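## Task

Slide the blue divider onto the binder rings so that each ring passes through one of its two holes, then close the rings, keeping the sheets already in the binder on them. If a ring punches a fresh hole in the divider, the task fails. It only counts if the result stays in place without the robot holding it.

## Robot and tools

Robot: two six-joint arms, left_arm and right_arm, each with a parallel two-finger gripper. They face each other across a table. In the scene frame the origin is the table centre, the tabletop is at z = +0.020 m, +z is up, and left_arm's base is on the +y side. Base poses: left_arm at (-0.019, +0.455, +0.062) m with quat_wxyz (+0.843, 0, 0, -0.538); right_arm at (-0.002, -0.445, +0.063) m with quat_wxyz (+0.654, 0, 0, +0.756). The arm names do not tell you which side of an image an arm appears on. Fingers point along the gripper's +x axis and close along its y axis. end_effector_position is the point between the pads, about 3 to 4 cm short of the fingertips.

execute_actions takes "actions", a list that is empty or holds exactly one item. An empty list only reports the current state. A move item is {"rows": [...], "steps": n}, with n from 1 to 15 (15 if left out). Each control step lasts 1/30 s and uses one row; if there are fewer rows than steps, the last row repeats. A wait item is {"steps": n} with n up to 300; it sends no command, and your reply time is counted inside it. The optional "pictures" flag (default true) controls whether camera images come back. If a call is refused, nothing moves.

Every row is one flat list of 14 numbers, each in [-1, 1], always covering both arms: left_arm waist, shoulder, elbow, wrist pitch, wrist yaw, wrist roll, gripper opening, then the same seven for right_arm. The six joint numbers are scaled offsets, not poses. Each is measured from that arm's joint angles as printed in the latest result that shows them (before any such result in a scene, and for later calls inside one reply, from where the arm is when the action begins); it is not added to the previous row. A value of 1.0 equals 0.9615 rad for waist, shoulder and elbow, 1.713 rad for wrist pitch, 1.767 rad for wrist yaw and 1.728 rad for wrist roll. So a row of all zero joint offsets pulls the arm back to those reference angles; it is not a pause. Joint ranges (rad): waist -3.054 to 3.054, shoulder 0.000 to 3.142, elbow 0.000 to 2.356, wrist pitch -1.571 to 1.571, wrist yaw -1.571 to 1.571, wrist roll -3.142 to 3.142. Asking for more than 0.010 rad beyond a range end gets the call refused; real ends may differ from these by 0.010 rad, and a target past the real end is clipped there, possibly reported as "joint sent to its limit" (possibly about an earlier action).

The gripper number is absolute, not an offset: +1 is fully open (pad gap 0.088 m), empty fingers touch near -0.80, and values below that add nothing. Closing fully takes at least about 0.5 s. To hold something, keep commanding a value well below grip_measured; the larger the gap, the harder the squeeze (roughly 34 N per pad at most). Fast closes can overshoot in force. Readings may be off by about 1 mm.

Speed limits: each step the commanded target stays within a fixed lead of the measured angle (about 0.21 rad for the big joints, 0.213 wrist pitch, 0.267 wrist yaw, 0.228 wrist roll), and targets are scaled back if they would move the gripper more than 70 mm from where it is. Big offsets therefore take several steps or calls. Friction may leave a joint short of its target, especially at long reach, so check the reported angles after each move.

Results: a state line per arm gives end_effector_position (m), end_effector_quat_wxyz and linear/angular velocities in the scene frame; the printed position can be off, more so when stretched out. Joint positions and Joint velocities list each arm's six joints (rad, rad/s) then the pad gap (m). grip_measured is the measured opening on the command scale. Joint torques follow the joint order and are noisy and offset. "joint command not followed" means a clearance check altered some targets; HELD marks steps where your row was not (fully) sent. MOTOR HOT appears from 50 °C; at 95 °C an OVER-TEMPERATURE FAULT holds the arm and it may go limp if it does not cool. A TORQUE FAULT (contact torque hitting load limits: waist 17.2, shoulder 21.3, elbow 21.3, wrist pitch 5.61, wrist yaw 5.59, wrist roll 5.24 N m, held weight included) freezes that arm for 10 s and drops the rest of the call.

Between calls the arms keep heading for the last row's target until all have nearly stopped or a step is HELD.

zoom_image takes "camera" (cam_head_left, cam_head_right, cam_high, cam_low, cam_left_wrist, cam_right_wrist; all 504x504) and "region" [x0, y0, x1, y1] in pixels from the top-left, at most 504 by 504. show_instructions returns the scene's reference pages. read_manual returns licence text only. finished_scene takes "scene" (1 or 2), ends that scene for good, grades it and begins the next; answering without a tool call ends everything.

Avoid: arms colliding or pressing on each other (mounts included), pushing or knocking anything off the table, forcing a ring through the divider, dropping or slamming objects, and leaving the divider held only by the gripper. Loose items may get nudged occasionally.

Each tool is called after "Request:" by a JSON object that holds its "method" and its "body", one argument or row to a line.

Reference images:

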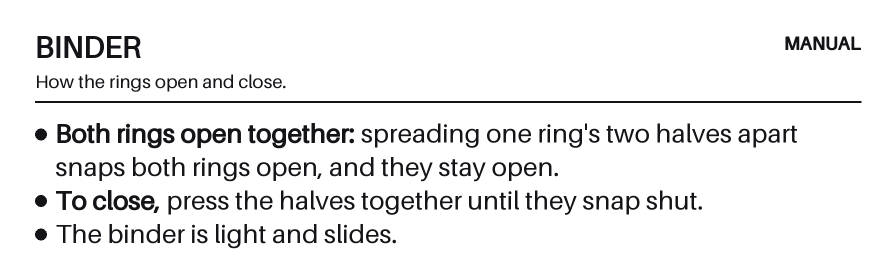

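## Session

Request:
{"method": "execute_actions", "body": {
  "actions": []
}}

Scene clock: 0.00 s of 4050.00 s.
left_arm: end_effector_position=(+0.1122, +0.1661, +0.3808) grip_measured=+0.856 end_effector_quat_wxyz=(+0.841, -0.011, -0.015, -0.541) end_effector_velocity=(-0.001, -0.001, -0.003) end_effector_angular_velocity=(+0.011, -0.019, -0.009) | right_arm: end_effector_position=(-0.0167, -0.0267, +0.2113) grip_measured=+0.819 end_effector_quat_wxyz=(+0.595, +0.080, +0.616, +0.511) end_effector_velocity=(-0.000, -0.005, -0.007) end_effector_angular_velocity=(-0.025, -0.008, +0.017)
Joint positions: left_arm=[-0.009  0.857  0.647  0.248 -0.002 -0.003  0.081] | right_arm=[-0.232  1.586  1.046 -0.225 -0.348  0.949  0.079]
Joint velocities: left_arm=[-0.002  0.002 -0.007  0.007  0.007  0.022 -0.   ] | right_arm=[-0.002  0.002 -0.007 -0.022 -0.007 -0.022 -0.   ]
Joint torques (N m, as the arm reports them, + toward a larger angle): no reading
Heat: left arm: hottest elbow 24 °C (+0.0 °C/min); right arm: hottest waist 24 °C (+0.0 °C/min).

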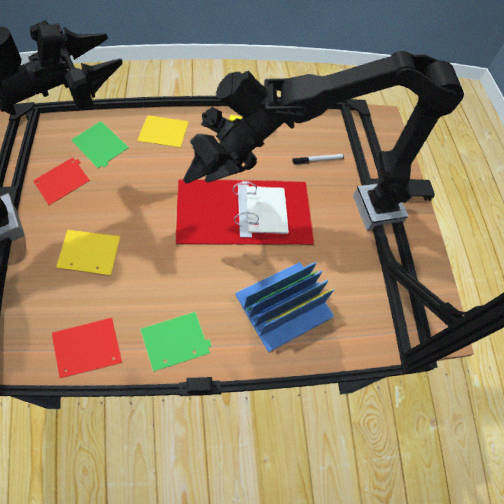

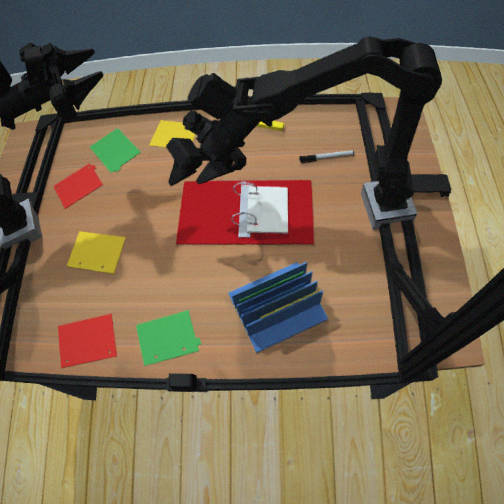

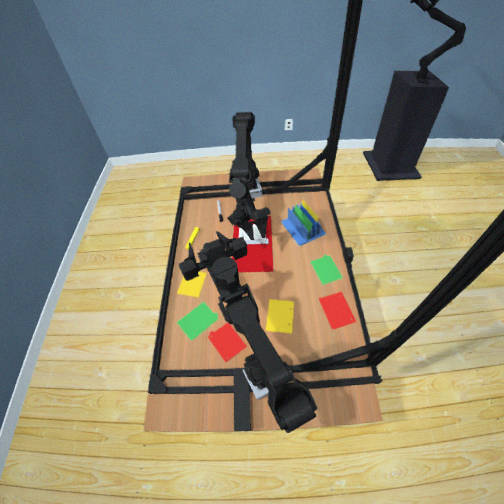

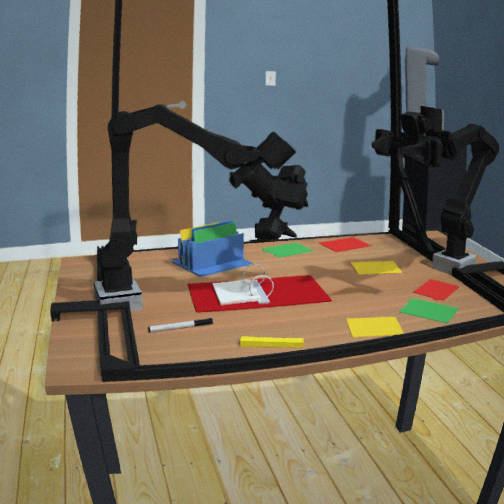

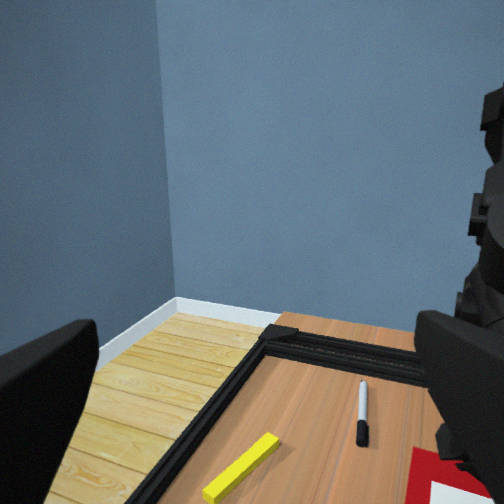

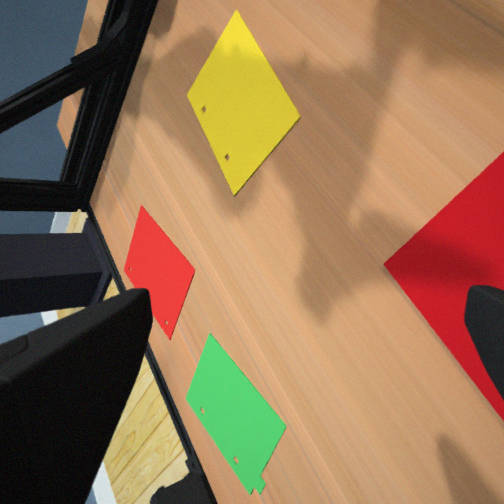

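Request:
{"method": "zoom_image", "body": {
  "camera": "cam_head_left",
  "region": [170, 170, 350, 360]
}}

Request:
{"method": "zoom_image", "body": {
  "camera": "cam_low",
  "region": [160, 210, 340, 320]
}}

Request:
{"method": "zoom_image", "body": {
  "camera": "cam_high",
  "region": [270, 190, 340, 260]
}}

Region (170, 170, 350, 360) of cam_head_left's 504x504 image, scaled by 2.653, with more detail than that image has; it fills the left 477 columns of this view, and the rest is white.

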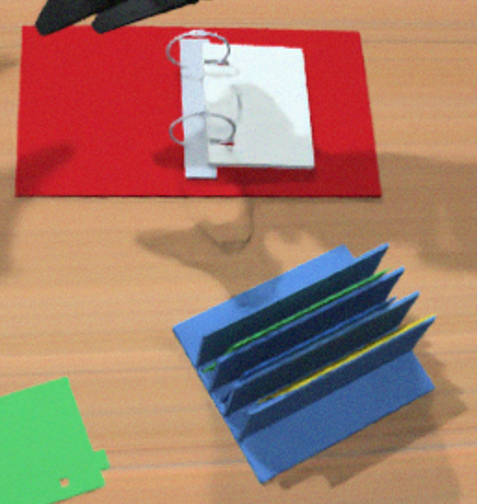

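Region (160, 210, 340, 320) of cam_low's 504x504 image, scaled by 2.800, with more detail than that image has.

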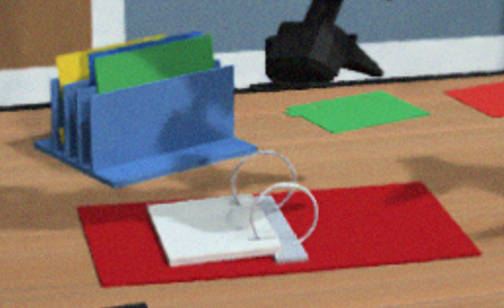

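Region (270, 190, 340, 260) of cam_high's 504x504 image, scaled by 7.200, with more detail than that image has.

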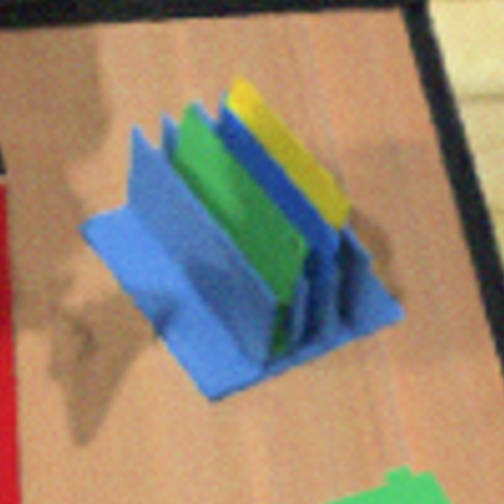

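Request:
{"method": "execute_actions", "body": {
  "actions": [
    {"rows":[[0.5,0,0,0,0,0,0.85,0.09,0.075,0.334,-0.616,0.197,-0.549,-0.9]]}
  ],
  "pictures": false
}}

Request:
{"method": "execute_actions", "body": {
  "actions": [
    {"steps":20}
  ]
}}

Scene clock: 8.83 s of 4050.00 s.
left_arm: end_effector_position=(+0.2271, +0.2547, +0.3808) grip_measured=+0.850 end_effector_quat_wxyz=(+0.942, -0.008, -0.017, -0.334) end_effector_velocity=(+0.027, +0.034, +0.001) end_effector_angular_velocity=(-0.011, -0.001, +0.141) | right_arm: end_effector_position=(-0.0017, -0.0760, +0.2096) grip_measured=-0.814 end_effector_quat_wxyz=(+0.620, -0.332, +0.467, +0.536) end_effector_velocity=(+0.002, -0.273, -0.106) end_effector_angular_velocity=(-1.364, -0.567, +1.385)
Joint positions: left_arm=[ 0.452  0.857  0.647  0.248 -0.004 -0.003  0.081] | right_arm=[-0.151  1.648  1.344 -0.905 -0.012  0.221  0.   ]
Joint velocities: left_arm=[ 0.134 -0.002 -0.002  0.007 -0.007 -0.007 -0.   ] | right_arm=[ 0.012  0.032  0.037 -1.385  0.051 -1.487  0.   ]
Joint torques (N m, as the arm reports them, + toward a larger angle): left_arm=[ 0.17 -1.91  8.59  1.98  0.08  0.  ] | right_arm=[ 0.45 -6.18  6.81  0.96  0.14 -0.08]
Heat: left arm: hottest elbow 26 °C (+13.6 °C/min); right arm: hottest waist 24 °C (+0.0 °C/min).
Steps of this call (steps 1 to 90: nothing new was sent; then 5.33 s passed at rest; steps 91 to 105: all 15 steps of this action). Readings (joint positions):
91: left_arm=[0.006 0.857 0.647 0.248 0.010 -0.003] | right_arm=[-0.228 1.590 1.063 -0.255 -0.320 0.922]
92: left_arm=[0.050 0.857 0.647 0.248 0.011 -0.003] | right_arm=[-0.213 1.603 1.100 -0.312 -0.254 0.869]
94: left_arm=[0.148 0.857 0.647 0.248 0.001 -0.003] | right_arm=[-0.184 1.631 1.184 -0.398 -0.152 0.769]
98: left_arm=[0.332 0.857 0.647 0.248 -0.001 -0.003] | right_arm=[-0.155 1.642 1.307 -0.579 -0.056 0.568]
105: the state above

Scene clock: 9.50 s of 4050.00 s.
left_arm: end_effector_position=(+0.2305, +0.2590, +0.3808) grip_measured=+0.850 end_effector_quat_wxyz=(+0.945, -0.008, -0.017, -0.326) end_effector_velocity=(+0.001, +0.004, -0.003) end_effector_angular_velocity=(+0.010, +0.002, +0.025) | right_arm: end_effector_position=(-0.0015, -0.1531, +0.1973) grip_measured=-0.814 end_effector_quat_wxyz=(+0.500, -0.497, +0.504, +0.499) end_effector_velocity=(+0.002, -0.008, -0.001) end_effector_angular_velocity=(-0.041, -0.007, +0.020)
Joint positions: left_arm=[ 0.469  0.857  0.647  0.248 -0.004 -0.003  0.081] | right_arm=[-0.149  1.65   1.354 -1.276 -0.005  0.004  0.   ]
Joint velocities: left_arm=[ 0.002 -0.007 -0.007 -0.007 -0.022  0.007 -0.   ] | right_arm=[-0.002  0.002 -0.002 -0.037  0.007 -0.022  0.   ]
Joint torques (N m, as the arm reports them, + toward a larger angle): left_arm=[ 0.2  -1.89  8.57  1.99  0.05  0.01] | right_arm=[ 0.37 -5.48  6.    0.35  0.14 -0.08]
Heat: left arm: hottest elbow 26 °C (+12.6 °C/min); right arm: hottest waist 24 °C (+0.0 °C/min).
Steps of this call (steps 1 to 20: the robot went on to your last target). Readings (joint positions):
1: left_arm=[0.456 0.857 0.647 0.248 -0.004 -0.003] | right_arm=[-0.150 1.650 1.346 -0.952 -0.011 0.172]
2: left_arm=[0.459 0.857 0.647 0.248 -0.004 -0.003] | right_arm=[-0.150 1.650 1.347 -0.999 -0.010 0.131]
4: left_arm=[0.463 0.857 0.647 0.248 -0.004 -0.003] | right_arm=[-0.149 1.650 1.349 -1.092 -0.008 0.077]
8: left_arm=[0.467 0.857 0.647 0.248 -0.004 -0.003] | right_arm=[-0.149 1.650 1.351 -1.217 -0.006 0.028]
20: the state above

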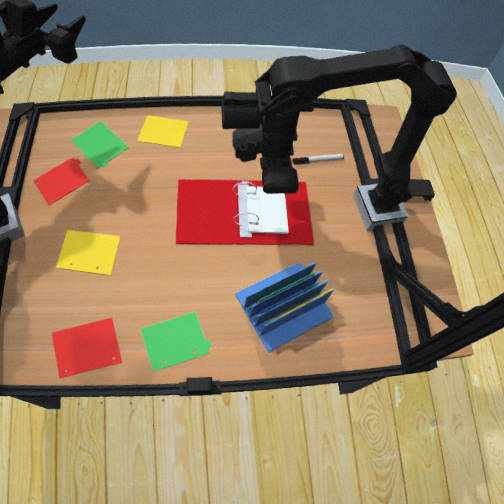

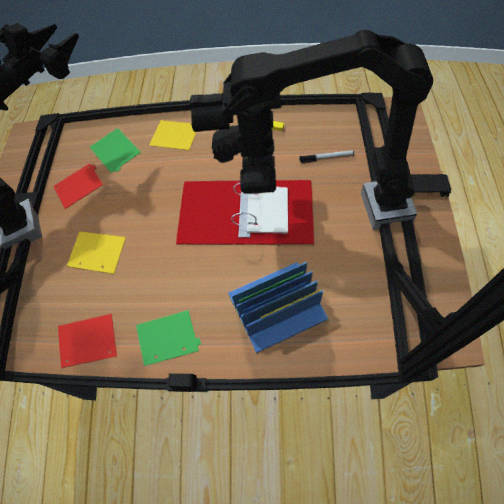

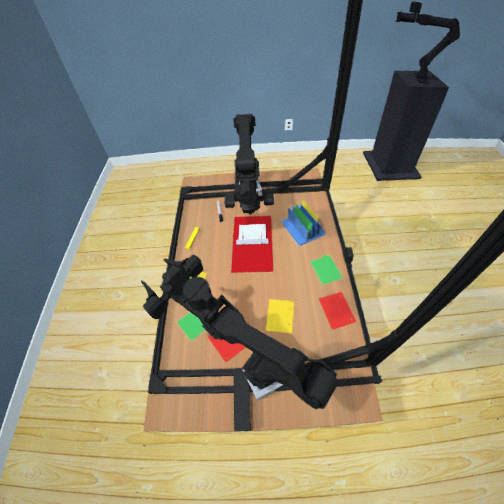

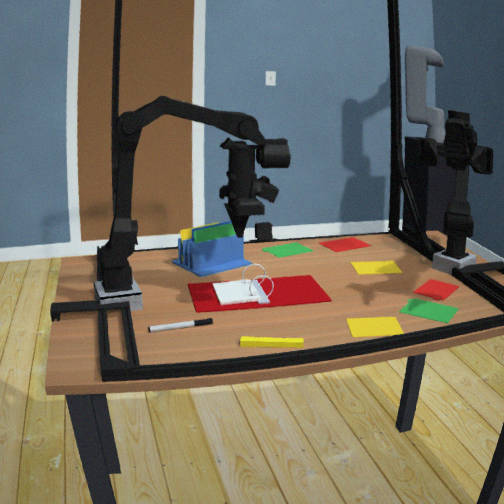

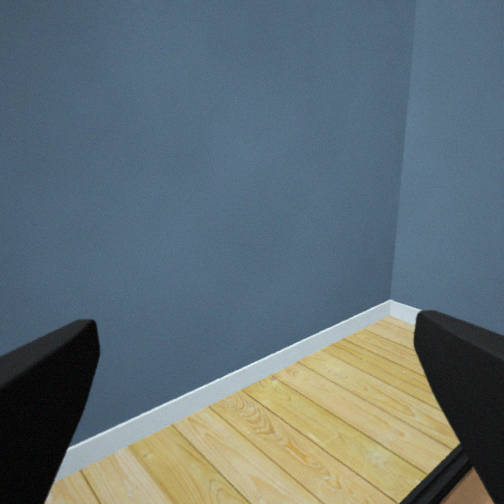

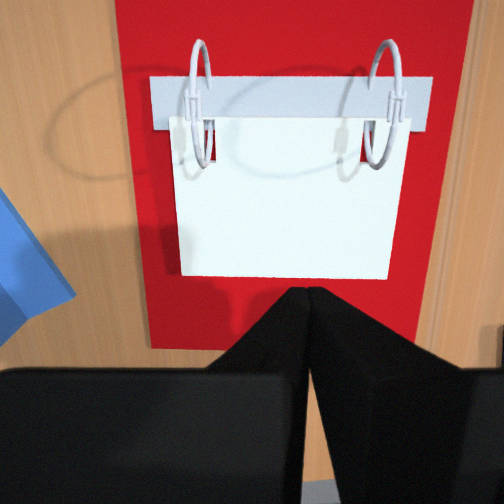

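Request:
{"method": "execute_actions", "body": {
  "actions": [
    {"rows":[[0,0,0,0,0,0,0.85,-0.604,0.3,0.204,0,-0.423,-1,-0.9]]}
  ],
  "pictures": false
}}

Request:
{"method": "execute_actions", "body": {
  "actions": [
    {"steps":30}
  ],
  "pictures": false
}}

Request:
{"method": "execute_actions", "body": {
  "actions": [
    {"rows":[[0,0,0,0,0,0,0.85,0,0.4,0,0,0,-0.297,-0.9]]}
  ],
  "pictures": false
}}

Request:
{"method": "execute_actions", "body": {
  "actions": [
    {"steps":15}
  ]
}}

Scene clock: 19.53 s of 4050.00 s.
left_arm: end_effector_position=(+0.2305, +0.2591, +0.3810) grip_measured=+0.850 end_effector_quat_wxyz=(+0.945, -0.008, -0.018, -0.326) end_effector_velocity=(-0.003, -0.002, -0.001) end_effector_angular_velocity=(-0.016, +0.015, -0.015) | right_arm: end_effector_position=(+0.0997, -0.1026, +0.1939) grip_measured=-0.814 end_effector_quat_wxyz=(+0.373, -0.265, +0.502, +0.734) end_effector_velocity=(+0.068, +0.001, +0.051) end_effector_angular_velocity=(+1.101, -0.093, +0.798)
Joint positions: left_arm=[ 0.469  0.857  0.647  0.248 -0.004 -0.003  0.081] | right_arm=[-0.706  1.927  1.536 -1.273 -0.697 -0.728  0.   ]
Joint velocities: left_arm=[-0.007 -0.007 -0.002 -0.007  0.007 -0.022 -0.   ] | right_arm=[-0.3   -0.007  0.042 -0.022 -0.403 -1.487  0.   ]
Joint torques (N m, as the arm reports them, + toward a larger angle): left_arm=[-0.05 -1.9   8.55  1.98  0.01  0.01] | right_arm=[ 1.76 -7.24  5.18  0.14 -0.7  -0.14]
Heat: left arm: hottest elbow 28 °C (+12.3 °C/min); right arm: hottest elbow 26 °C (+6.1 °C/min).
Steps of this call (steps 1 to 15: the robot went on to your last target; steps 16 to 90: nothing new was sent; then 6.53 s passed at rest; steps 91 to 105: all 15 steps of this action). Readings (joint positions):
91: left_arm=[0.469 0.857 0.647 0.248 -0.004 -0.003] | right_arm=[-0.160 1.672 1.373 -1.294 -0.041 -0.033]
92: left_arm=[0.469 0.857 0.647 0.248 -0.004 -0.003] | right_arm=[-0.196 1.707 1.412 -1.297 -0.111 -0.087]
94: left_arm=[0.469 0.857 0.647 0.248 -0.004 -0.003] | right_arm=[-0.285 1.792 1.482 -1.266 -0.223 -0.185]
98: left_arm=[0.469 0.857 0.647 0.248 -0.004 -0.003] | right_arm=[-0.469 1.902 1.512 -1.273 -0.447 -0.382]
105: the state above

Scene clock: 20.53 s of 4050.00 s.
left_arm: end_effector_position=(+0.2305, +0.2591, +0.3810) grip_measured=+0.850 end_effector_quat_wxyz=(+0.945, -0.008, -0.018, -0.326) end_effector_velocity=(-0.001, -0.001, -0.002) end_effector_angular_velocity=(-0.001, +0.010, -0.000) | right_arm: end_effector_position=(+0.1021, -0.1010, +0.1983) grip_measured=-0.814 end_effector_quat_wxyz=(+0.216, -0.388, +0.091, +0.891) end_effector_velocity=(-0.001, -0.001, +0.001) end_effector_angular_velocity=(+0.020, -0.001, +0.024)
Joint positions: left_arm=[ 0.469  0.857  0.647  0.248 -0.004 -0.003  0.081] | right_arm=[-0.726  1.929  1.537 -1.274 -0.747 -1.718  0.   ]
Joint velocities: left_arm=[-0.007 -0.002 -0.002 -0.007 -0.007 -0.007 -0.   ] | right_arm=[-0.002 -0.002 -0.002 -0.007 -0.007 -0.037  0.   ]
Joint torques (N m, as the arm reports them, + toward a larger angle): left_arm=[-0.04 -1.91  8.57  1.98  0.    0.01] | right_arm=[-0.31 -6.99  5.61  0.12 -0.66 -0.05]
Heat: left arm: hottest elbow 28 °C (+11.7 °C/min); right arm: hottest elbow 26 °C (+5.8 °C/min).
Steps of this call (steps 1 to 30: the robot went on to your last target). Readings (joint positions):
1: left_arm=[0.469 0.857 0.647 0.248 -0.004 -0.003] | right_arm=[-0.714 1.927 1.537 -1.273 -0.709 -0.778]
2: left_arm=[0.469 0.857 0.647 0.248 -0.004 -0.003] | right_arm=[-0.717 1.927 1.537 -1.274 -0.718 -0.827]
4: left_arm=[0.469 0.857 0.647 0.248 -0.004 -0.003] | right_arm=[-0.719 1.928 1.537 -1.274 -0.730 -0.927]
8: left_arm=[0.469 0.857 0.647 0.248 -0.004 -0.003] | right_arm=[-0.722 1.928 1.537 -1.274 -0.741 -1.127]
30: the state above

Scene clock: 21.03 s of 4050.00 s.
left_arm: end_effector_position=(+0.2305, +0.2591, +0.3810) grip_measured=+0.850 end_effector_quat_wxyz=(+0.945, -0.008, -0.018, -0.326) end_effector_velocity=(+0.001, +0.000, -0.000) end_effector_angular_velocity=(-0.008, +0.003, +0.014) | right_arm: end_effector_position=(+0.0962, -0.1099, +0.0792) grip_measured=-0.814 end_effector_quat_wxyz=(+0.061, -0.350, +0.022, +0.935) end_effector_velocity=(-0.003, -0.002, +0.001) end_effector_angular_velocity=(+0.119, -0.005, +0.110)
Joint positions: left_arm=[ 0.469  0.857  0.647  0.248 -0.004 -0.003  0.081] | right_arm=[-0.726  2.296  1.535 -1.273 -0.747 -2.208  0.   ]
Joint velocities: left_arm=[-0.007  0.002 -0.002  0.007 -0.022 -0.007 -0.   ] | right_arm=[ 0.002 -0.002 -0.007 -0.007 -0.007 -0.168  0.   ]
Joint torques (N m, as the arm reports them, + toward a larger angle): left_arm=[ 0.   -1.89  8.59  2.    0.    0.01] | right_arm=[ 0.04 -8.02  3.47 -0.41 -0.38 -0.12]
Heat: left arm: hottest elbow 28 °C (+11.4 °C/min); right arm: hottest elbow 26 °C (+5.7 °C/min).
Steps of this call (steps 1 to 15: all 15 steps of this action). Readings (joint positions):
1: left_arm=[0.469 0.857 0.647 0.248 -0.004 -0.003] | right_arm=[-0.726 1.946 1.537 -1.278 -0.747 -1.748]
2: left_arm=[0.469 0.857 0.647 0.248 -0.004 -0.003] | right_arm=[-0.726 1.971 1.544 -1.280 -0.752 -1.802]
4: left_arm=[0.469 0.857 0.647 0.248 -0.004 -0.003] | right_arm=[-0.726 2.045 1.549 -1.273 -0.754 -1.898]
8: left_arm=[0.469 0.857 0.647 0.248 -0.004 -0.003] | right_arm=[-0.726 2.222 1.545 -1.273 -0.750 -2.086]
15: the state above

Scene clock: 21.53 s of 4050.00 s.
left_arm: end_effector_position=(+0.2305, +0.2591, +0.3810) grip_measured=+0.850 end_effector_quat_wxyz=(+0.945, -0.008, -0.018, -0.326) end_effector_velocity=(+0.000, +0.003, -0.001) end_effector_angular_velocity=(-0.005, +0.007, +0.019) | right_arm: end_effector_position=(+0.0959, -0.1103, +0.0773) grip_measured=-0.814 end_effector_quat_wxyz=(+0.057, -0.349, +0.015, +0.935) end_effector_velocity=(-0.002, +0.001, +0.003) end_effector_angular_velocity=(+0.010, +0.020, -0.008)
Joint positions: left_arm=[ 0.469  0.857  0.647  0.248 -0.004 -0.003  0.081] | right_arm=[-0.726  2.302  1.535 -1.273 -0.747 -2.228  0.   ]
Joint velocities: left_arm=[-0.002 -0.007 -0.002 -0.007 -0.022 -0.007 -0.   ] | right_arm=[-0.002 -0.002 -0.002 -0.007 -0.022 -0.007  0.   ]
Joint torques (N m, as the arm reports them, + toward a larger angle): left_arm=[-0.03 -1.88  8.58  1.98  0.    0.01] | right_arm=[ 0.06 -7.96  3.39 -0.4  -0.36 -0.08]
Heat: left arm: hottest elbow 28 °C (+11.1 °C/min); right arm: hottest elbow 26 °C (+5.6 °C/min).
Steps of this call (steps 1 to 15: the robot went on to your last target). Readings (joint positions):
1: left_arm=[0.469 0.857 0.647 0.248 -0.004 -0.003] | right_arm=[-0.726 2.296 1.535 -1.273 -0.747 -2.213]
2: left_arm=[0.469 0.857 0.647 0.248 -0.004 -0.003] | right_arm=[-0.726 2.297 1.535 -1.273 -0.747 -2.216]
4: left_arm=[0.469 0.857 0.647 0.248 -0.004 -0.003] | right_arm=[-0.726 2.299 1.535 -1.273 -0.747 -2.221]
8: left_arm=[0.469 0.857 0.647 0.248 -0.004 -0.003] | right_arm=[-0.726 2.302 1.535 -1.273 -0.747 -2.226]
15: the state above

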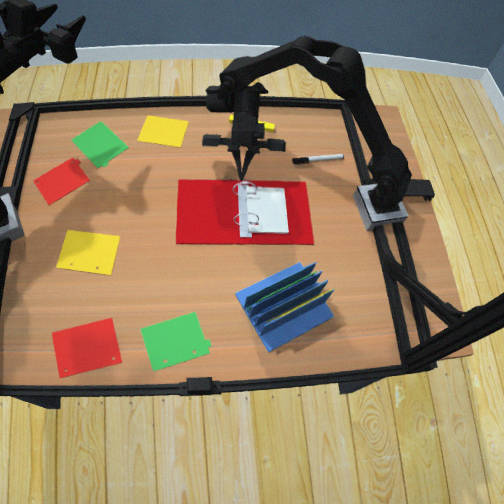

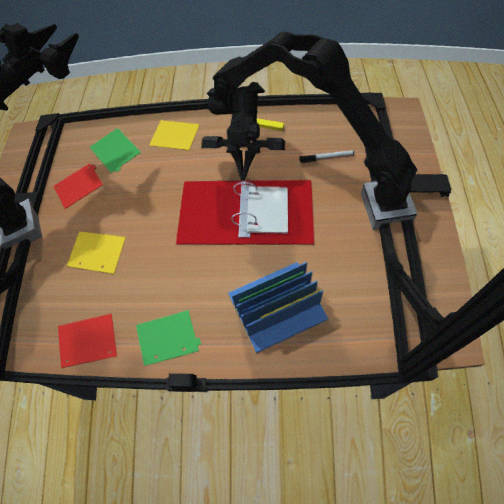

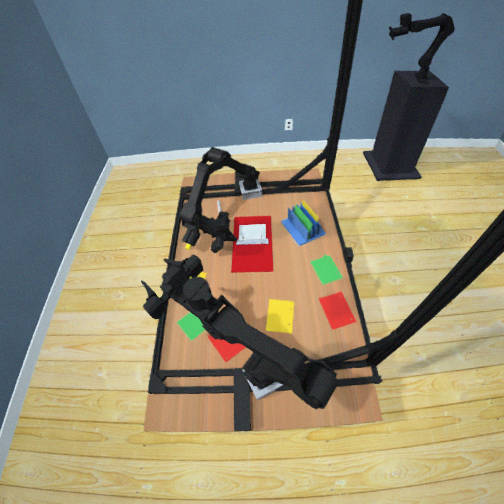

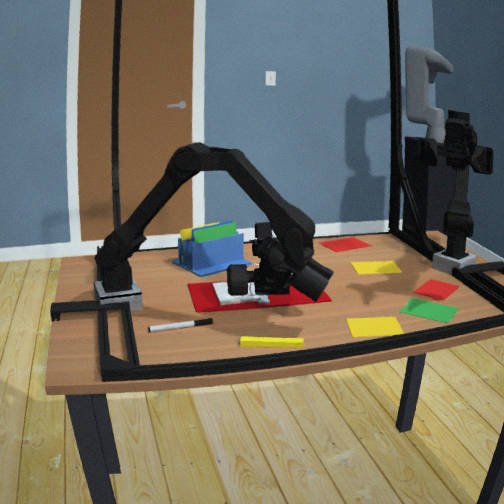

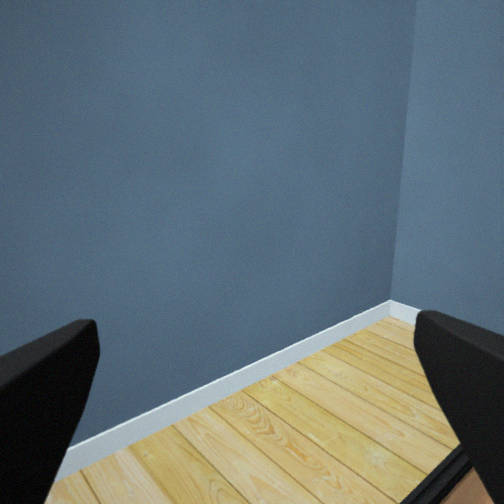

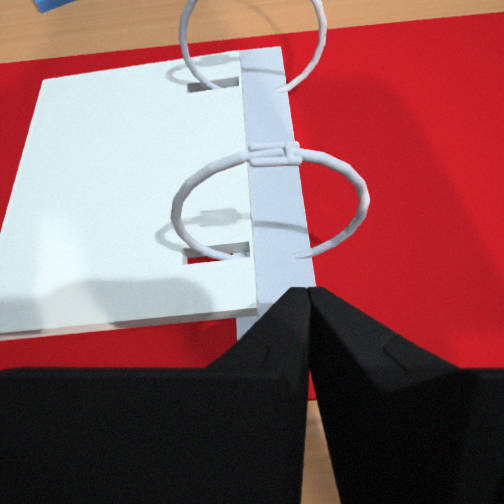

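Request:
{"method": "execute_actions", "body": {
  "actions": [
    {"rows":[[0,0,0,0,0,0,0.85,0.03,0,-0.04,0,0,0,-0.9],[0,0,0,0,0,0,0.85,0.06,0,-0.04,0,0,0,-0.9],[0,0,0,0,0,0,0.85,0.09,0,-0.04,0,0,0,-0.9],[0,0,0,0,0,0,0.85,0.115,0,-0.04,0,0,0,-0.9]]}
  ]
}}

Scene clock: 23.90 s of 4050.00 s.
left_arm: end_effector_position=(+0.2305, +0.2591, +0.3810) grip_measured=+0.850 end_effector_quat_wxyz=(+0.945, -0.008, -0.018, -0.326) end_effector_velocity=(-0.000, -0.001, -0.004) end_effector_angular_velocity=(+0.019, +0.013, +0.000) | right_arm: end_effector_position=(+0.0559, -0.1097, +0.0729) grip_measured=-0.814 end_effector_quat_wxyz=(+0.001, -0.344, +0.009, +0.939) end_effector_velocity=(-0.002, -0.005, +0.001) end_effector_angular_velocity=(-0.020, +0.020, -0.001)
Joint positions: left_arm=[ 0.469  0.857  0.647  0.248 -0.004 -0.003  0.081] | right_arm=[-0.619  2.303  1.505 -1.273 -0.745 -2.228  0.   ]
Joint velocities: left_arm=[-0.007  0.002  0.002 -0.022 -0.007  0.007 -0.   ] | right_arm=[-0.002  0.002 -0.007 -0.022 -0.007 -0.007  0.   ]
Joint torques (N m, as the arm reports them, + toward a larger angle): left_arm=[-0.03 -1.91  8.56  1.99  0.    0.  ] | right_arm=[ 0.24 -9.31  2.41 -0.41 -0.49  0.02]
Heat: left arm: hottest elbow 28 °C (+10.0 °C/min); right arm: hottest elbow 26 °C (+5.0 °C/min).
Steps of this call (steps 1 to 15: the robot went on to your last target; steps 16 to 56: nothing new was sent; steps 57 to 71: all 15 steps of this action). Readings (joint positions):
57: left_arm=[0.469 0.857 0.647 0.248 -0.004 -0.003] | right_arm=[-0.725 2.303 1.533 -1.273 -0.748 -2.229]
58: left_arm=[0.469 0.857 0.647 0.248 -0.004 -0.003] | right_arm=[-0.722 2.303 1.529 -1.273 -0.748 -2.229]
60: left_arm=[0.469 0.857 0.647 0.248 -0.004 -0.003] | right_arm=[-0.699 2.303 1.520 -1.273 -0.748 -2.229]
64: left_arm=[0.469 0.857 0.647 0.248 -0.004 -0.003] | right_arm=[-0.632 2.303 1.508 -1.273 -0.748 -2.229]
71: the state above

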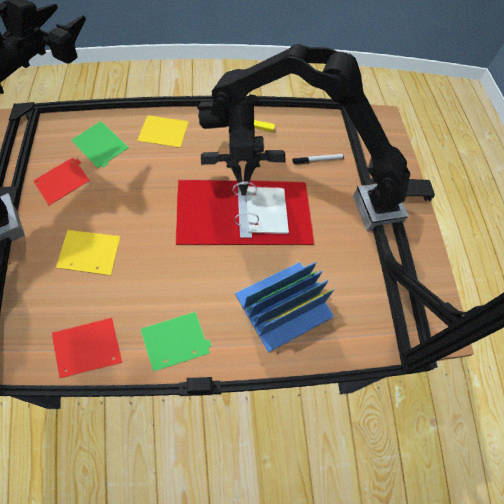

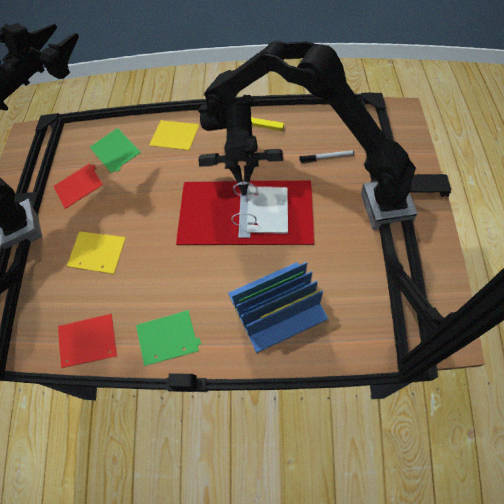

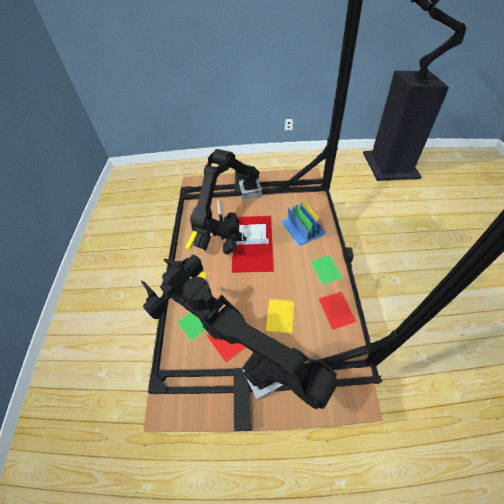

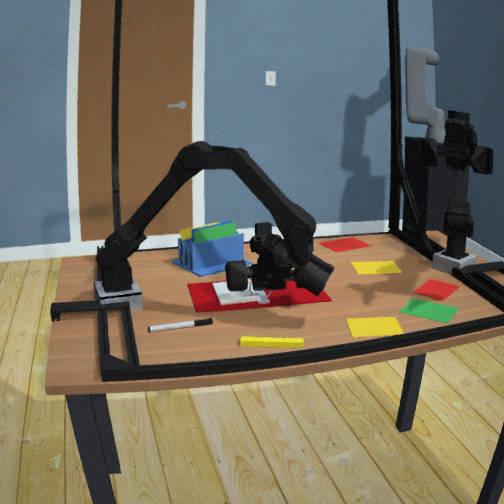

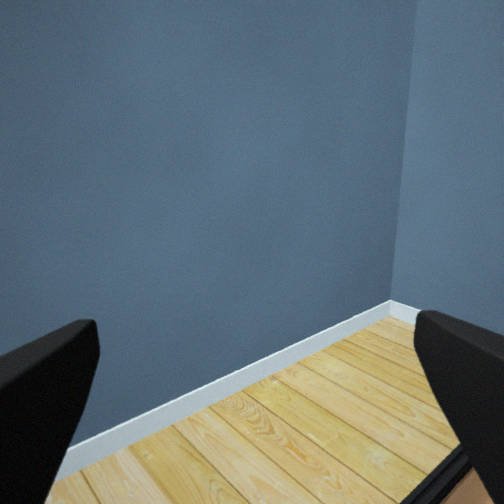

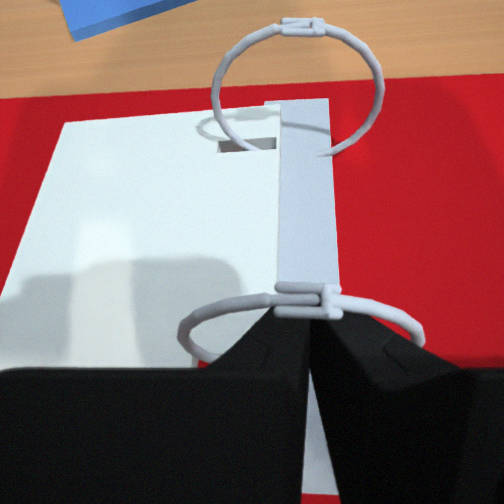

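Request:
{"method": "execute_actions", "body": {
  "actions": [
    {"rows":[[0,0,0,0,0,0,0.85,0.02,0,0,0,0,0,-0.5],[0,0,0,0,0,0,0.85,0.02,0,0,0,0,0,-0.4],[0,0,0,0,0,0,0.85,0.02,0,0,0,0,0,0.35]]}
  ]
}}

Scene clock: 25.20 s of 4050.00 s.
left_arm: end_effector_position=(+0.2305, +0.2591, +0.3810) grip_measured=+0.850 end_effector_quat_wxyz=(+0.945, -0.008, -0.018, -0.326) end_effector_velocity=(-0.000, +0.000, -0.004) end_effector_angular_velocity=(+0.002, +0.014, +0.005) | right_arm: end_effector_position=(+0.0513, -0.1095, +0.0723) grip_measured=+0.183 end_effector_quat_wxyz=(-0.007, -0.345, +0.008, +0.938) end_effector_velocity=(+0.000, +0.000, +0.002) end_effector_angular_velocity=(+0.006, +0.007, -0.001)
Joint positions: left_arm=[ 0.469  0.857  0.647  0.248 -0.004 -0.003  0.081] | right_arm=[-0.605  2.303  1.505 -1.272 -0.74  -2.227  0.048]
Joint velocities: left_arm=[-0.002 -0.002 -0.007 -0.007 -0.007 -0.007 -0.   ] | right_arm=[-0.002 -0.002  0.002 -0.007 -0.007 -0.007 -0.   ]
Joint torques (N m, as the arm reports them, + toward a larger angle): left_arm=[-0.01 -1.93  8.54  1.99  0.01  0.01] | right_arm=[ 0.5  -9.26  3.24 -0.44 -0.55 -0.06]
Heat: left arm: hottest elbow 28 °C (+9.5 °C/min); right arm: hottest elbow 26 °C (+4.8 °C/min).
Steps of this call (steps 1 to 15: the robot went on to your last target; steps 16 to 24: nothing new was sent; steps 25 to 39: all 15 steps of this action). Readings (joint positions):
25: left_arm=[0.469 0.857 0.647 0.248 -0.004 -0.003] | right_arm=[-0.619 2.303 1.505 -1.273 -0.744 -2.228]
26: left_arm=[0.469 0.857 0.647 0.248 -0.004 -0.003] | right_arm=[-0.617 2.303 1.505 -1.273 -0.741 -2.228]
28: left_arm=[0.469 0.857 0.647 0.248 -0.004 -0.003] | right_arm=[-0.614 2.303 1.505 -1.274 -0.735 -2.228]
32: left_arm=[0.469 0.857 0.647 0.248 -0.004 -0.003] | right_arm=[-0.608 2.303 1.505 -1.267 -0.734 -2.228]
39: the state above

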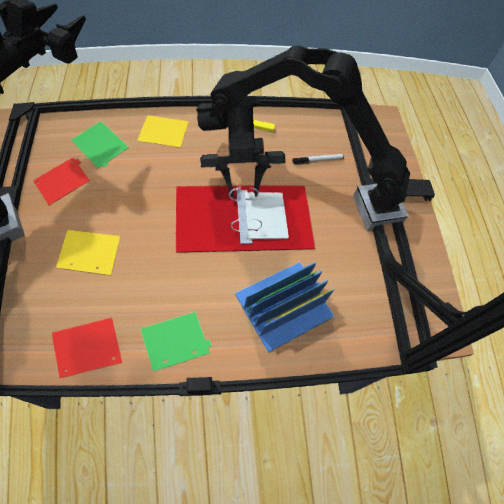

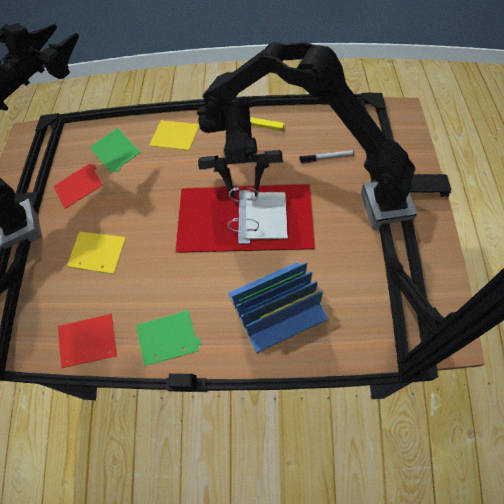

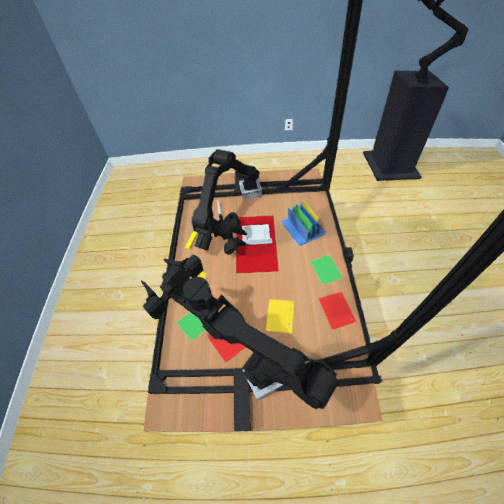

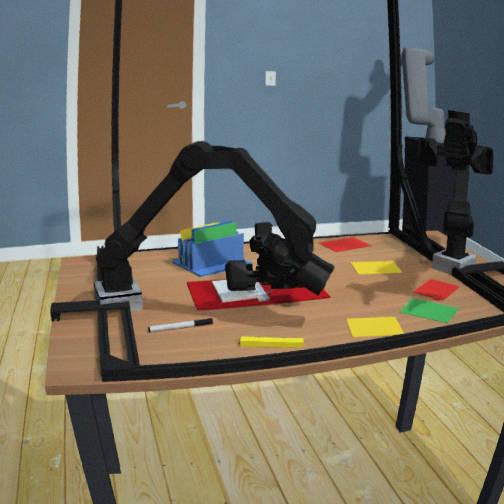

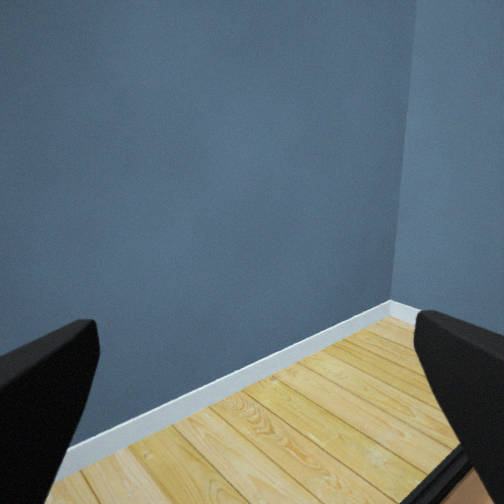

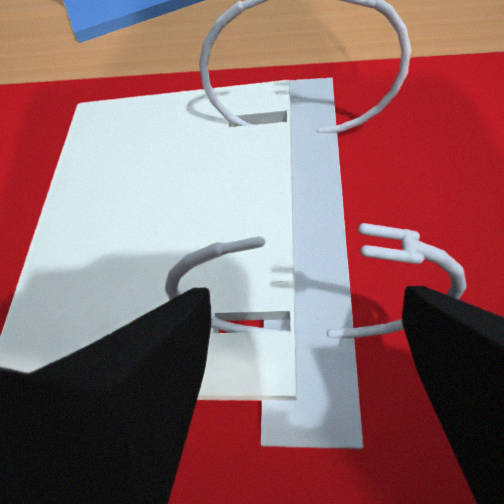

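Request:
{"method": "execute_actions", "body": {
  "actions": [
    {"rows":[[0,0,0,0,0,0,0.85,-0.05,0,0,0,0,0,-0.35],[0,0,0,0,0,0,0.85,-0.05,0,0,0,0,0,-0.35],[0,0,0,0,0,0,0.85,-0.05,0,0,0,0,0,-0.35],[0,0,0,0,0,0,0.85,-0.05,0,0,0,0,0,-0.35],[0,0,0,0,0,0,0.85,-0.05,0,0,0,0,0,-0.35],[0,0,0,0,0,0,0.85,-0.05,-0.54,0.025,0,0,0.5,-0.35]]}
  ],
  "pictures": false
}}

Request:
{"method": "execute_actions", "body": {
  "actions": [
    {"steps":15}
  ],
  "pictures": false
}}

Request:
{"method": "execute_actions", "body": {
  "actions": [
    {"rows":[[0,0,0,0,0,0,0.85,1,0,0,-0.016,0.42,0.93,-0.35]]}
  ],
  "pictures": false
}}

Request:
{"method": "execute_actions", "body": {
  "actions": [
    {"steps":25}
  ],
  "pictures": false
}}

Request:
{"method": "execute_actions", "body": {
  "actions": [
    {"rows":[[0,0,0,0,0,0,0.85,0.29,0,0,0,0,0,-0.35]]}
  ]
}}

Scene clock: 29.73 s of 4050.00 s.
left_arm: end_effector_position=(+0.2305, +0.2591, +0.3810) grip_measured=+0.850 end_effector_quat_wxyz=(+0.945, -0.008, -0.018, -0.326) end_effector_velocity=(+0.001, +0.002, +0.000) end_effector_angular_velocity=(-0.004, +0.007, +0.009) | right_arm: end_effector_position=(+0.0747, -0.0976, +0.1903) grip_measured=-0.337 end_effector_quat_wxyz=(+0.167, -0.396, +0.066, +0.900) end_effector_velocity=(-0.016, -0.025, +0.392) end_effector_angular_velocity=(+0.143, -0.216, -1.071)
Joint positions: left_arm=[ 0.469  0.857  0.647  0.248 -0.004 -0.003  0.081] | right_arm=[-0.649  1.937  1.518 -1.27  -0.736 -1.765  0.022]
Joint velocities: left_arm=[ 0.002 -0.002  0.002 -0.007 -0.007 -0.007 -0.   ] | right_arm=[ 0.002 -1.214  0.002 -0.007 -0.007  1.458 -0.005]
Joint torques (N m, as the arm reports them, + toward a larger angle): left_arm=[ 0.   -1.89  8.55  1.98  0.    0.01] | right_arm=[-0.34 -9.63  5.24  0.07 -0.58  0.08]
Heat: left arm: hottest elbow 29 °C (+10.1 °C/min); right arm: hottest shoulder 26 °C (+4.0 °C/min).
Steps of this call (steps 1 to 15: the robot went on to your last target; steps 16 to 121: nothing new was sent; steps 122 to 136: all 15 steps of this action). Readings (joint positions):
122: left_arm=[0.469 0.857 0.647 0.248 -0.004 -0.003] | right_arm=[-0.605 2.303 1.505 -1.272 -0.740 -2.227]
123: left_arm=[0.469 0.857 0.647 0.248 -0.004 -0.003] | right_arm=[-0.610 2.303 1.505 -1.272 -0.740 -2.227]
125: left_arm=[0.469 0.857 0.647 0.248 -0.004 -0.003] | right_arm=[-0.626 2.303 1.505 -1.272 -0.740 -2.227]
129: left_arm=[0.469 0.857 0.647 0.248 -0.004 -0.003] | right_arm=[-0.647 2.237 1.503 -1.270 -0.736 -2.100]
136: the state above

Scene clock: 30.23 s of 4050.00 s.
left_arm: end_effector_position=(+0.2305, +0.2591, +0.3810) grip_measured=+0.850 end_effector_quat_wxyz=(+0.945, -0.008, -0.018, -0.326) end_effector_velocity=(-0.001, -0.001, -0.005) end_effector_angular_velocity=(+0.008, +0.022, -0.010) | right_arm: end_effector_position=(+0.0723, -0.1019, +0.2359) grip_measured=-0.350 end_effector_quat_wxyz=(+0.271, -0.370, +0.176, +0.871) end_effector_velocity=(-0.001, -0.001, +0.010) end_effector_angular_velocity=(-0.003, +0.011, -0.051)
Joint positions: left_arm=[ 0.469  0.857  0.647  0.248 -0.004 -0.003  0.081] | right_arm=[-0.65   1.8    1.525 -1.271 -0.738 -1.375  0.022]
Joint velocities: left_arm=[-0.002 -0.002 -0.002 -0.022  0.007 -0.007  0.   ] | right_arm=[-0.002 -0.032 -0.002  0.007 -0.007  0.066 -0.   ]
Joint torques (N m, as the arm reports them, + toward a larger angle): left_arm=[-0.02 -1.87  8.54  1.98  0.01  0.01] | right_arm=[-0.34 -9.28  4.85  0.36 -0.55  0.07]
Heat: left arm: hottest elbow 29 °C (+9.9 °C/min); right arm: hottest shoulder 26 °C (+4.0 °C/min).
Steps of this call (steps 1 to 15: the robot went on to your last target). Readings (joint positions):
1: left_arm=[0.469 0.857 0.647 0.248 -0.004 -0.003] | right_arm=[-0.649 1.900 1.518 -1.271 -0.736 -1.715]
2: left_arm=[0.469 0.857 0.647 0.248 -0.004 -0.003] | right_arm=[-0.649 1.869 1.521 -1.271 -0.736 -1.665]
4: left_arm=[0.469 0.857 0.647 0.248 -0.004 -0.003] | right_arm=[-0.649 1.826 1.525 -1.271 -0.738 -1.566]
8: left_arm=[0.469 0.857 0.647 0.248 -0.004 -0.003] | right_arm=[-0.649 1.805 1.525 -1.271 -0.738 -1.433]
15: the state above

Scene clock: 30.73 s of 4050.00 s.
left_arm: end_effector_position=(+0.2305, +0.2591, +0.3810) grip_measured=+0.850 end_effector_quat_wxyz=(+0.945, -0.008, -0.018, -0.326) end_effector_velocity=(-0.000, +0.001, -0.002) end_effector_angular_velocity=(-0.001, +0.010, +0.005) | right_arm: end_effector_position=(-0.0539, -0.1171, +0.1970) grip_measured=-0.350 end_effector_quat_wxyz=(+0.264, -0.637, +0.280, +0.667) end_effector_velocity=(-0.392, -0.069, -0.001) end_effector_angular_velocity=(-0.039, -0.365, -0.111)
Joint positions: left_arm=[ 0.469  0.857  0.647  0.248 -0.004 -0.003  0.081] | right_arm=[-0.01   1.8    1.525 -1.295 -0.048 -0.645  0.022]
Joint velocities: left_arm=[-0.002 -0.002 -0.002 -0.007 -0.007 -0.007  0.   ] | right_arm=[ 1.36  -0.007 -0.002 -0.022  0.359  1.473 -0.   ]
Joint torques (N m, as the arm reports them, + toward a larger angle): left_arm=[ 0.01 -1.91  8.58  1.98  0.    0.01] | right_arm=[ 0.43 -7.57  4.56  0.22  0.06  0.06]
Heat: left arm: hottest elbow 29 °C (+9.8 °C/min); right arm: hottest shoulder 26 °C (+3.9 °C/min).
Steps of this call (steps 1 to 15: all 15 steps of this action). Readings (joint positions):
1: left_arm=[0.469 0.857 0.647 0.248 -0.004 -0.003] | right_arm=[-0.642 1.799 1.525 -1.272 -0.707 -1.343]
2: left_arm=[0.469 0.857 0.647 0.248 -0.004 -0.003] | right_arm=[-0.611 1.799 1.525 -1.276 -0.639 -1.289]
4: left_arm=[0.469 0.857 0.647 0.248 -0.004 -0.003] | right_arm=[-0.520 1.800 1.525 -1.286 -0.527 -1.190]
8: left_arm=[0.469 0.857 0.647 0.248 -0.004 -0.003] | right_arm=[-0.328 1.800 1.525 -1.292 -0.300 -0.993]
15: the state above

Scene clock: 31.57 s of 4050.00 s.
left_arm: end_effector_position=(+0.2305, +0.2591, +0.3810) grip_measured=+0.850 end_effector_quat_wxyz=(+0.945, -0.008, -0.018, -0.326) end_effector_velocity=(+0.001, -0.000, -0.007) end_effector_angular_velocity=(+0.011, +0.026, +0.005) | right_arm: end_effector_position=(-0.1474, -0.1472, +0.1969) grip_measured=-0.350 end_effector_quat_wxyz=(+0.438, -0.554, +0.439, +0.555) end_effector_velocity=(+0.000, -0.001, +0.001) end_effector_angular_velocity=(-0.005, +0.005, -0.068)
Joint positions: left_arm=[ 0.469  0.857  0.647  0.248 -0.004 -0.003  0.081] | right_arm=[ 0.308  1.8    1.525 -1.296 -0.001  0.221  0.022]
Joint velocities: left_arm=[-0.002  0.002 -0.002 -0.022 -0.007 -0.007  0.   ] | right_arm=[-0.002 -0.002  0.002 -0.007 -0.007  0.066  0.   ]
Joint torques (N m, as the arm reports them, + toward a larger angle): left_arm=[-0.02 -1.93  8.6   1.99  0.    0.01] | right_arm=[ 0.39 -7.56  4.54  0.35  0.16  0.12]
Heat: left arm: hottest elbow 29 °C (+9.5 °C/min); right arm: hottest shoulder 26 °C (+3.8 °C/min).
Steps of this call (steps 1 to 25: the robot went on to your last target). Readings (joint positions):
1: left_arm=[0.469 0.857 0.647 0.248 -0.004 -0.003] | right_arm=[0.036 1.800 1.525 -1.295 -0.037 -0.595]
2: left_arm=[0.469 0.857 0.647 0.248 -0.004 -0.003] | right_arm=[0.081 1.800 1.525 -1.295 -0.028 -0.546]
4: left_arm=[0.469 0.857 0.647 0.248 -0.004 -0.003] | right_arm=[0.172 1.800 1.525 -1.295 -0.018 -0.446]
8: left_arm=[0.469 0.857 0.647 0.248 -0.004 -0.003] | right_arm=[0.283 1.800 1.525 -1.296 -0.012 -0.249]
25: the state above

Scene clock: 32.07 s of 4050.00 s.
left_arm: end_effector_position=(+0.2305, +0.2591, +0.3810) grip_measured=+0.850 end_effector_quat_wxyz=(+0.945, -0.008, -0.018, -0.326) end_effector_velocity=(-0.001, -0.001, -0.004) end_effector_angular_velocity=(-0.010, +0.023, -0.001) | right_arm: end_effector_position=(-0.2217, -0.1968, +0.1969) grip_measured=-0.350 end_effector_quat_wxyz=(+0.360, -0.608, +0.361, +0.608) end_effector_velocity=(-0.004, -0.005, +0.001) end_effector_angular_velocity=(+0.003, -0.007, +0.029)
Joint positions: left_arm=[ 0.469  0.857  0.647  0.248 -0.004 -0.003  0.081] | right_arm=[ 0.578  1.8    1.525 -1.296 -0.002  0.222  0.022]
Joint velocities: left_arm=[-0.007 -0.002 -0.007 -0.007 -0.007 -0.022 -0.   ] | right_arm=[ 0.022 -0.002  0.002 -0.007  0.007 -0.007  0.   ]
Joint torques (N m, as the arm reports them, + toward a larger angle): left_arm=[-0.03 -1.89  8.59  1.99  0.01  0.01] | right_arm=[ 0.52 -7.55  4.55  0.47 -0.01 -0.06]
Heat: left arm: hottest elbow 29 °C (+9.4 °C/min); right arm: hottest shoulder 26 °C (+3.7 °C/min).
Steps of this call (steps 1 to 15: all 15 steps of this action). Readings (joint positions):
1: left_arm=[0.469 0.857 0.647 0.248 -0.004 -0.003] | right_arm=[0.314 1.800 1.525 -1.296 0.006 0.223]
2: left_arm=[0.469 0.857 0.647 0.248 -0.004 -0.003] | right_arm=[0.343 1.800 1.525 -1.296 0.012 0.223]
4: left_arm=[0.469 0.857 0.647 0.248 -0.004 -0.003] | right_arm=[0.434 1.800 1.525 -1.296 0.009 0.223]
8: left_arm=[0.469 0.857 0.647 0.248 -0.004 -0.003] | right_arm=[0.563 1.800 1.525 -1.296 -0.002 0.222]
15: the state above

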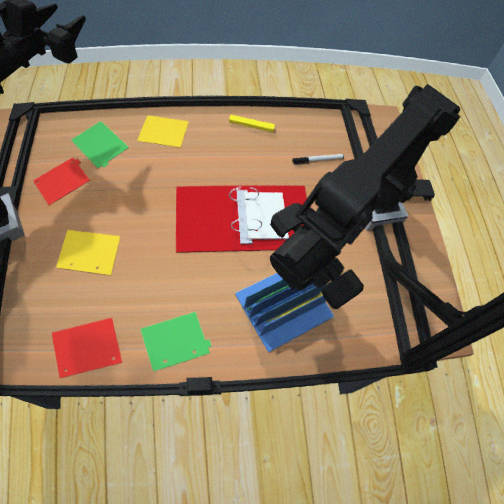

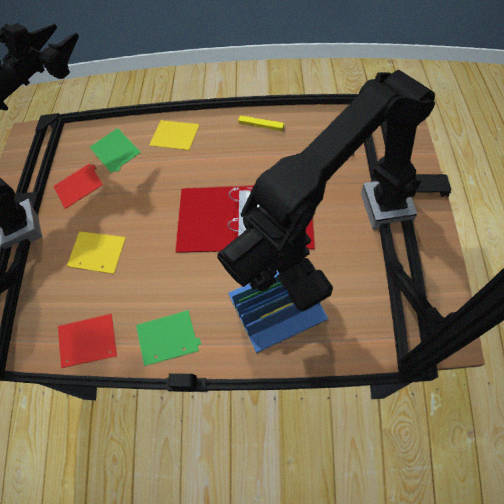

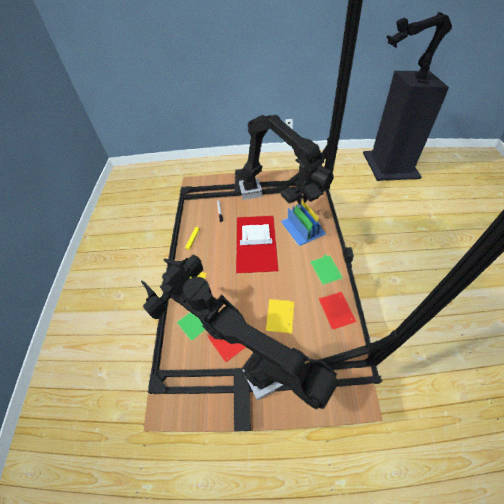

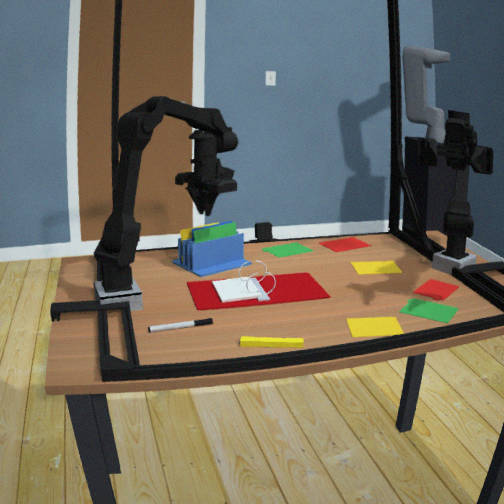

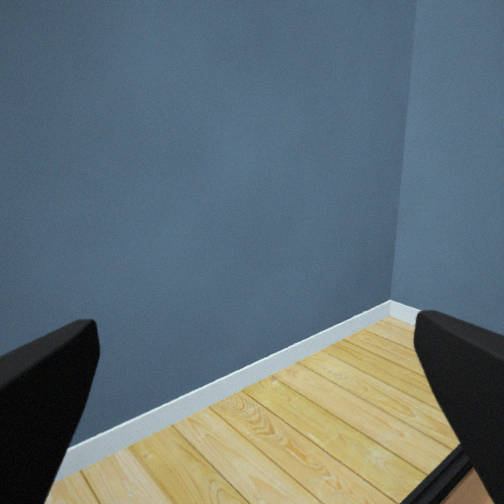

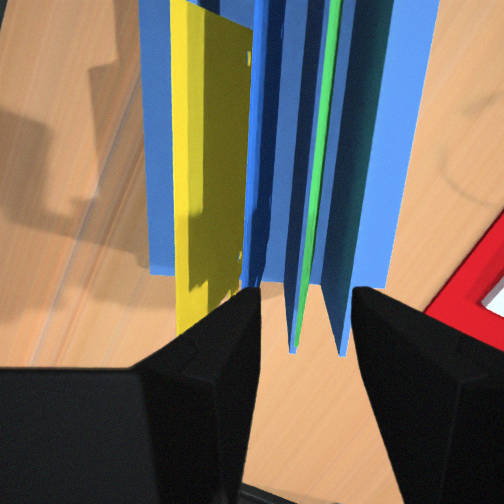

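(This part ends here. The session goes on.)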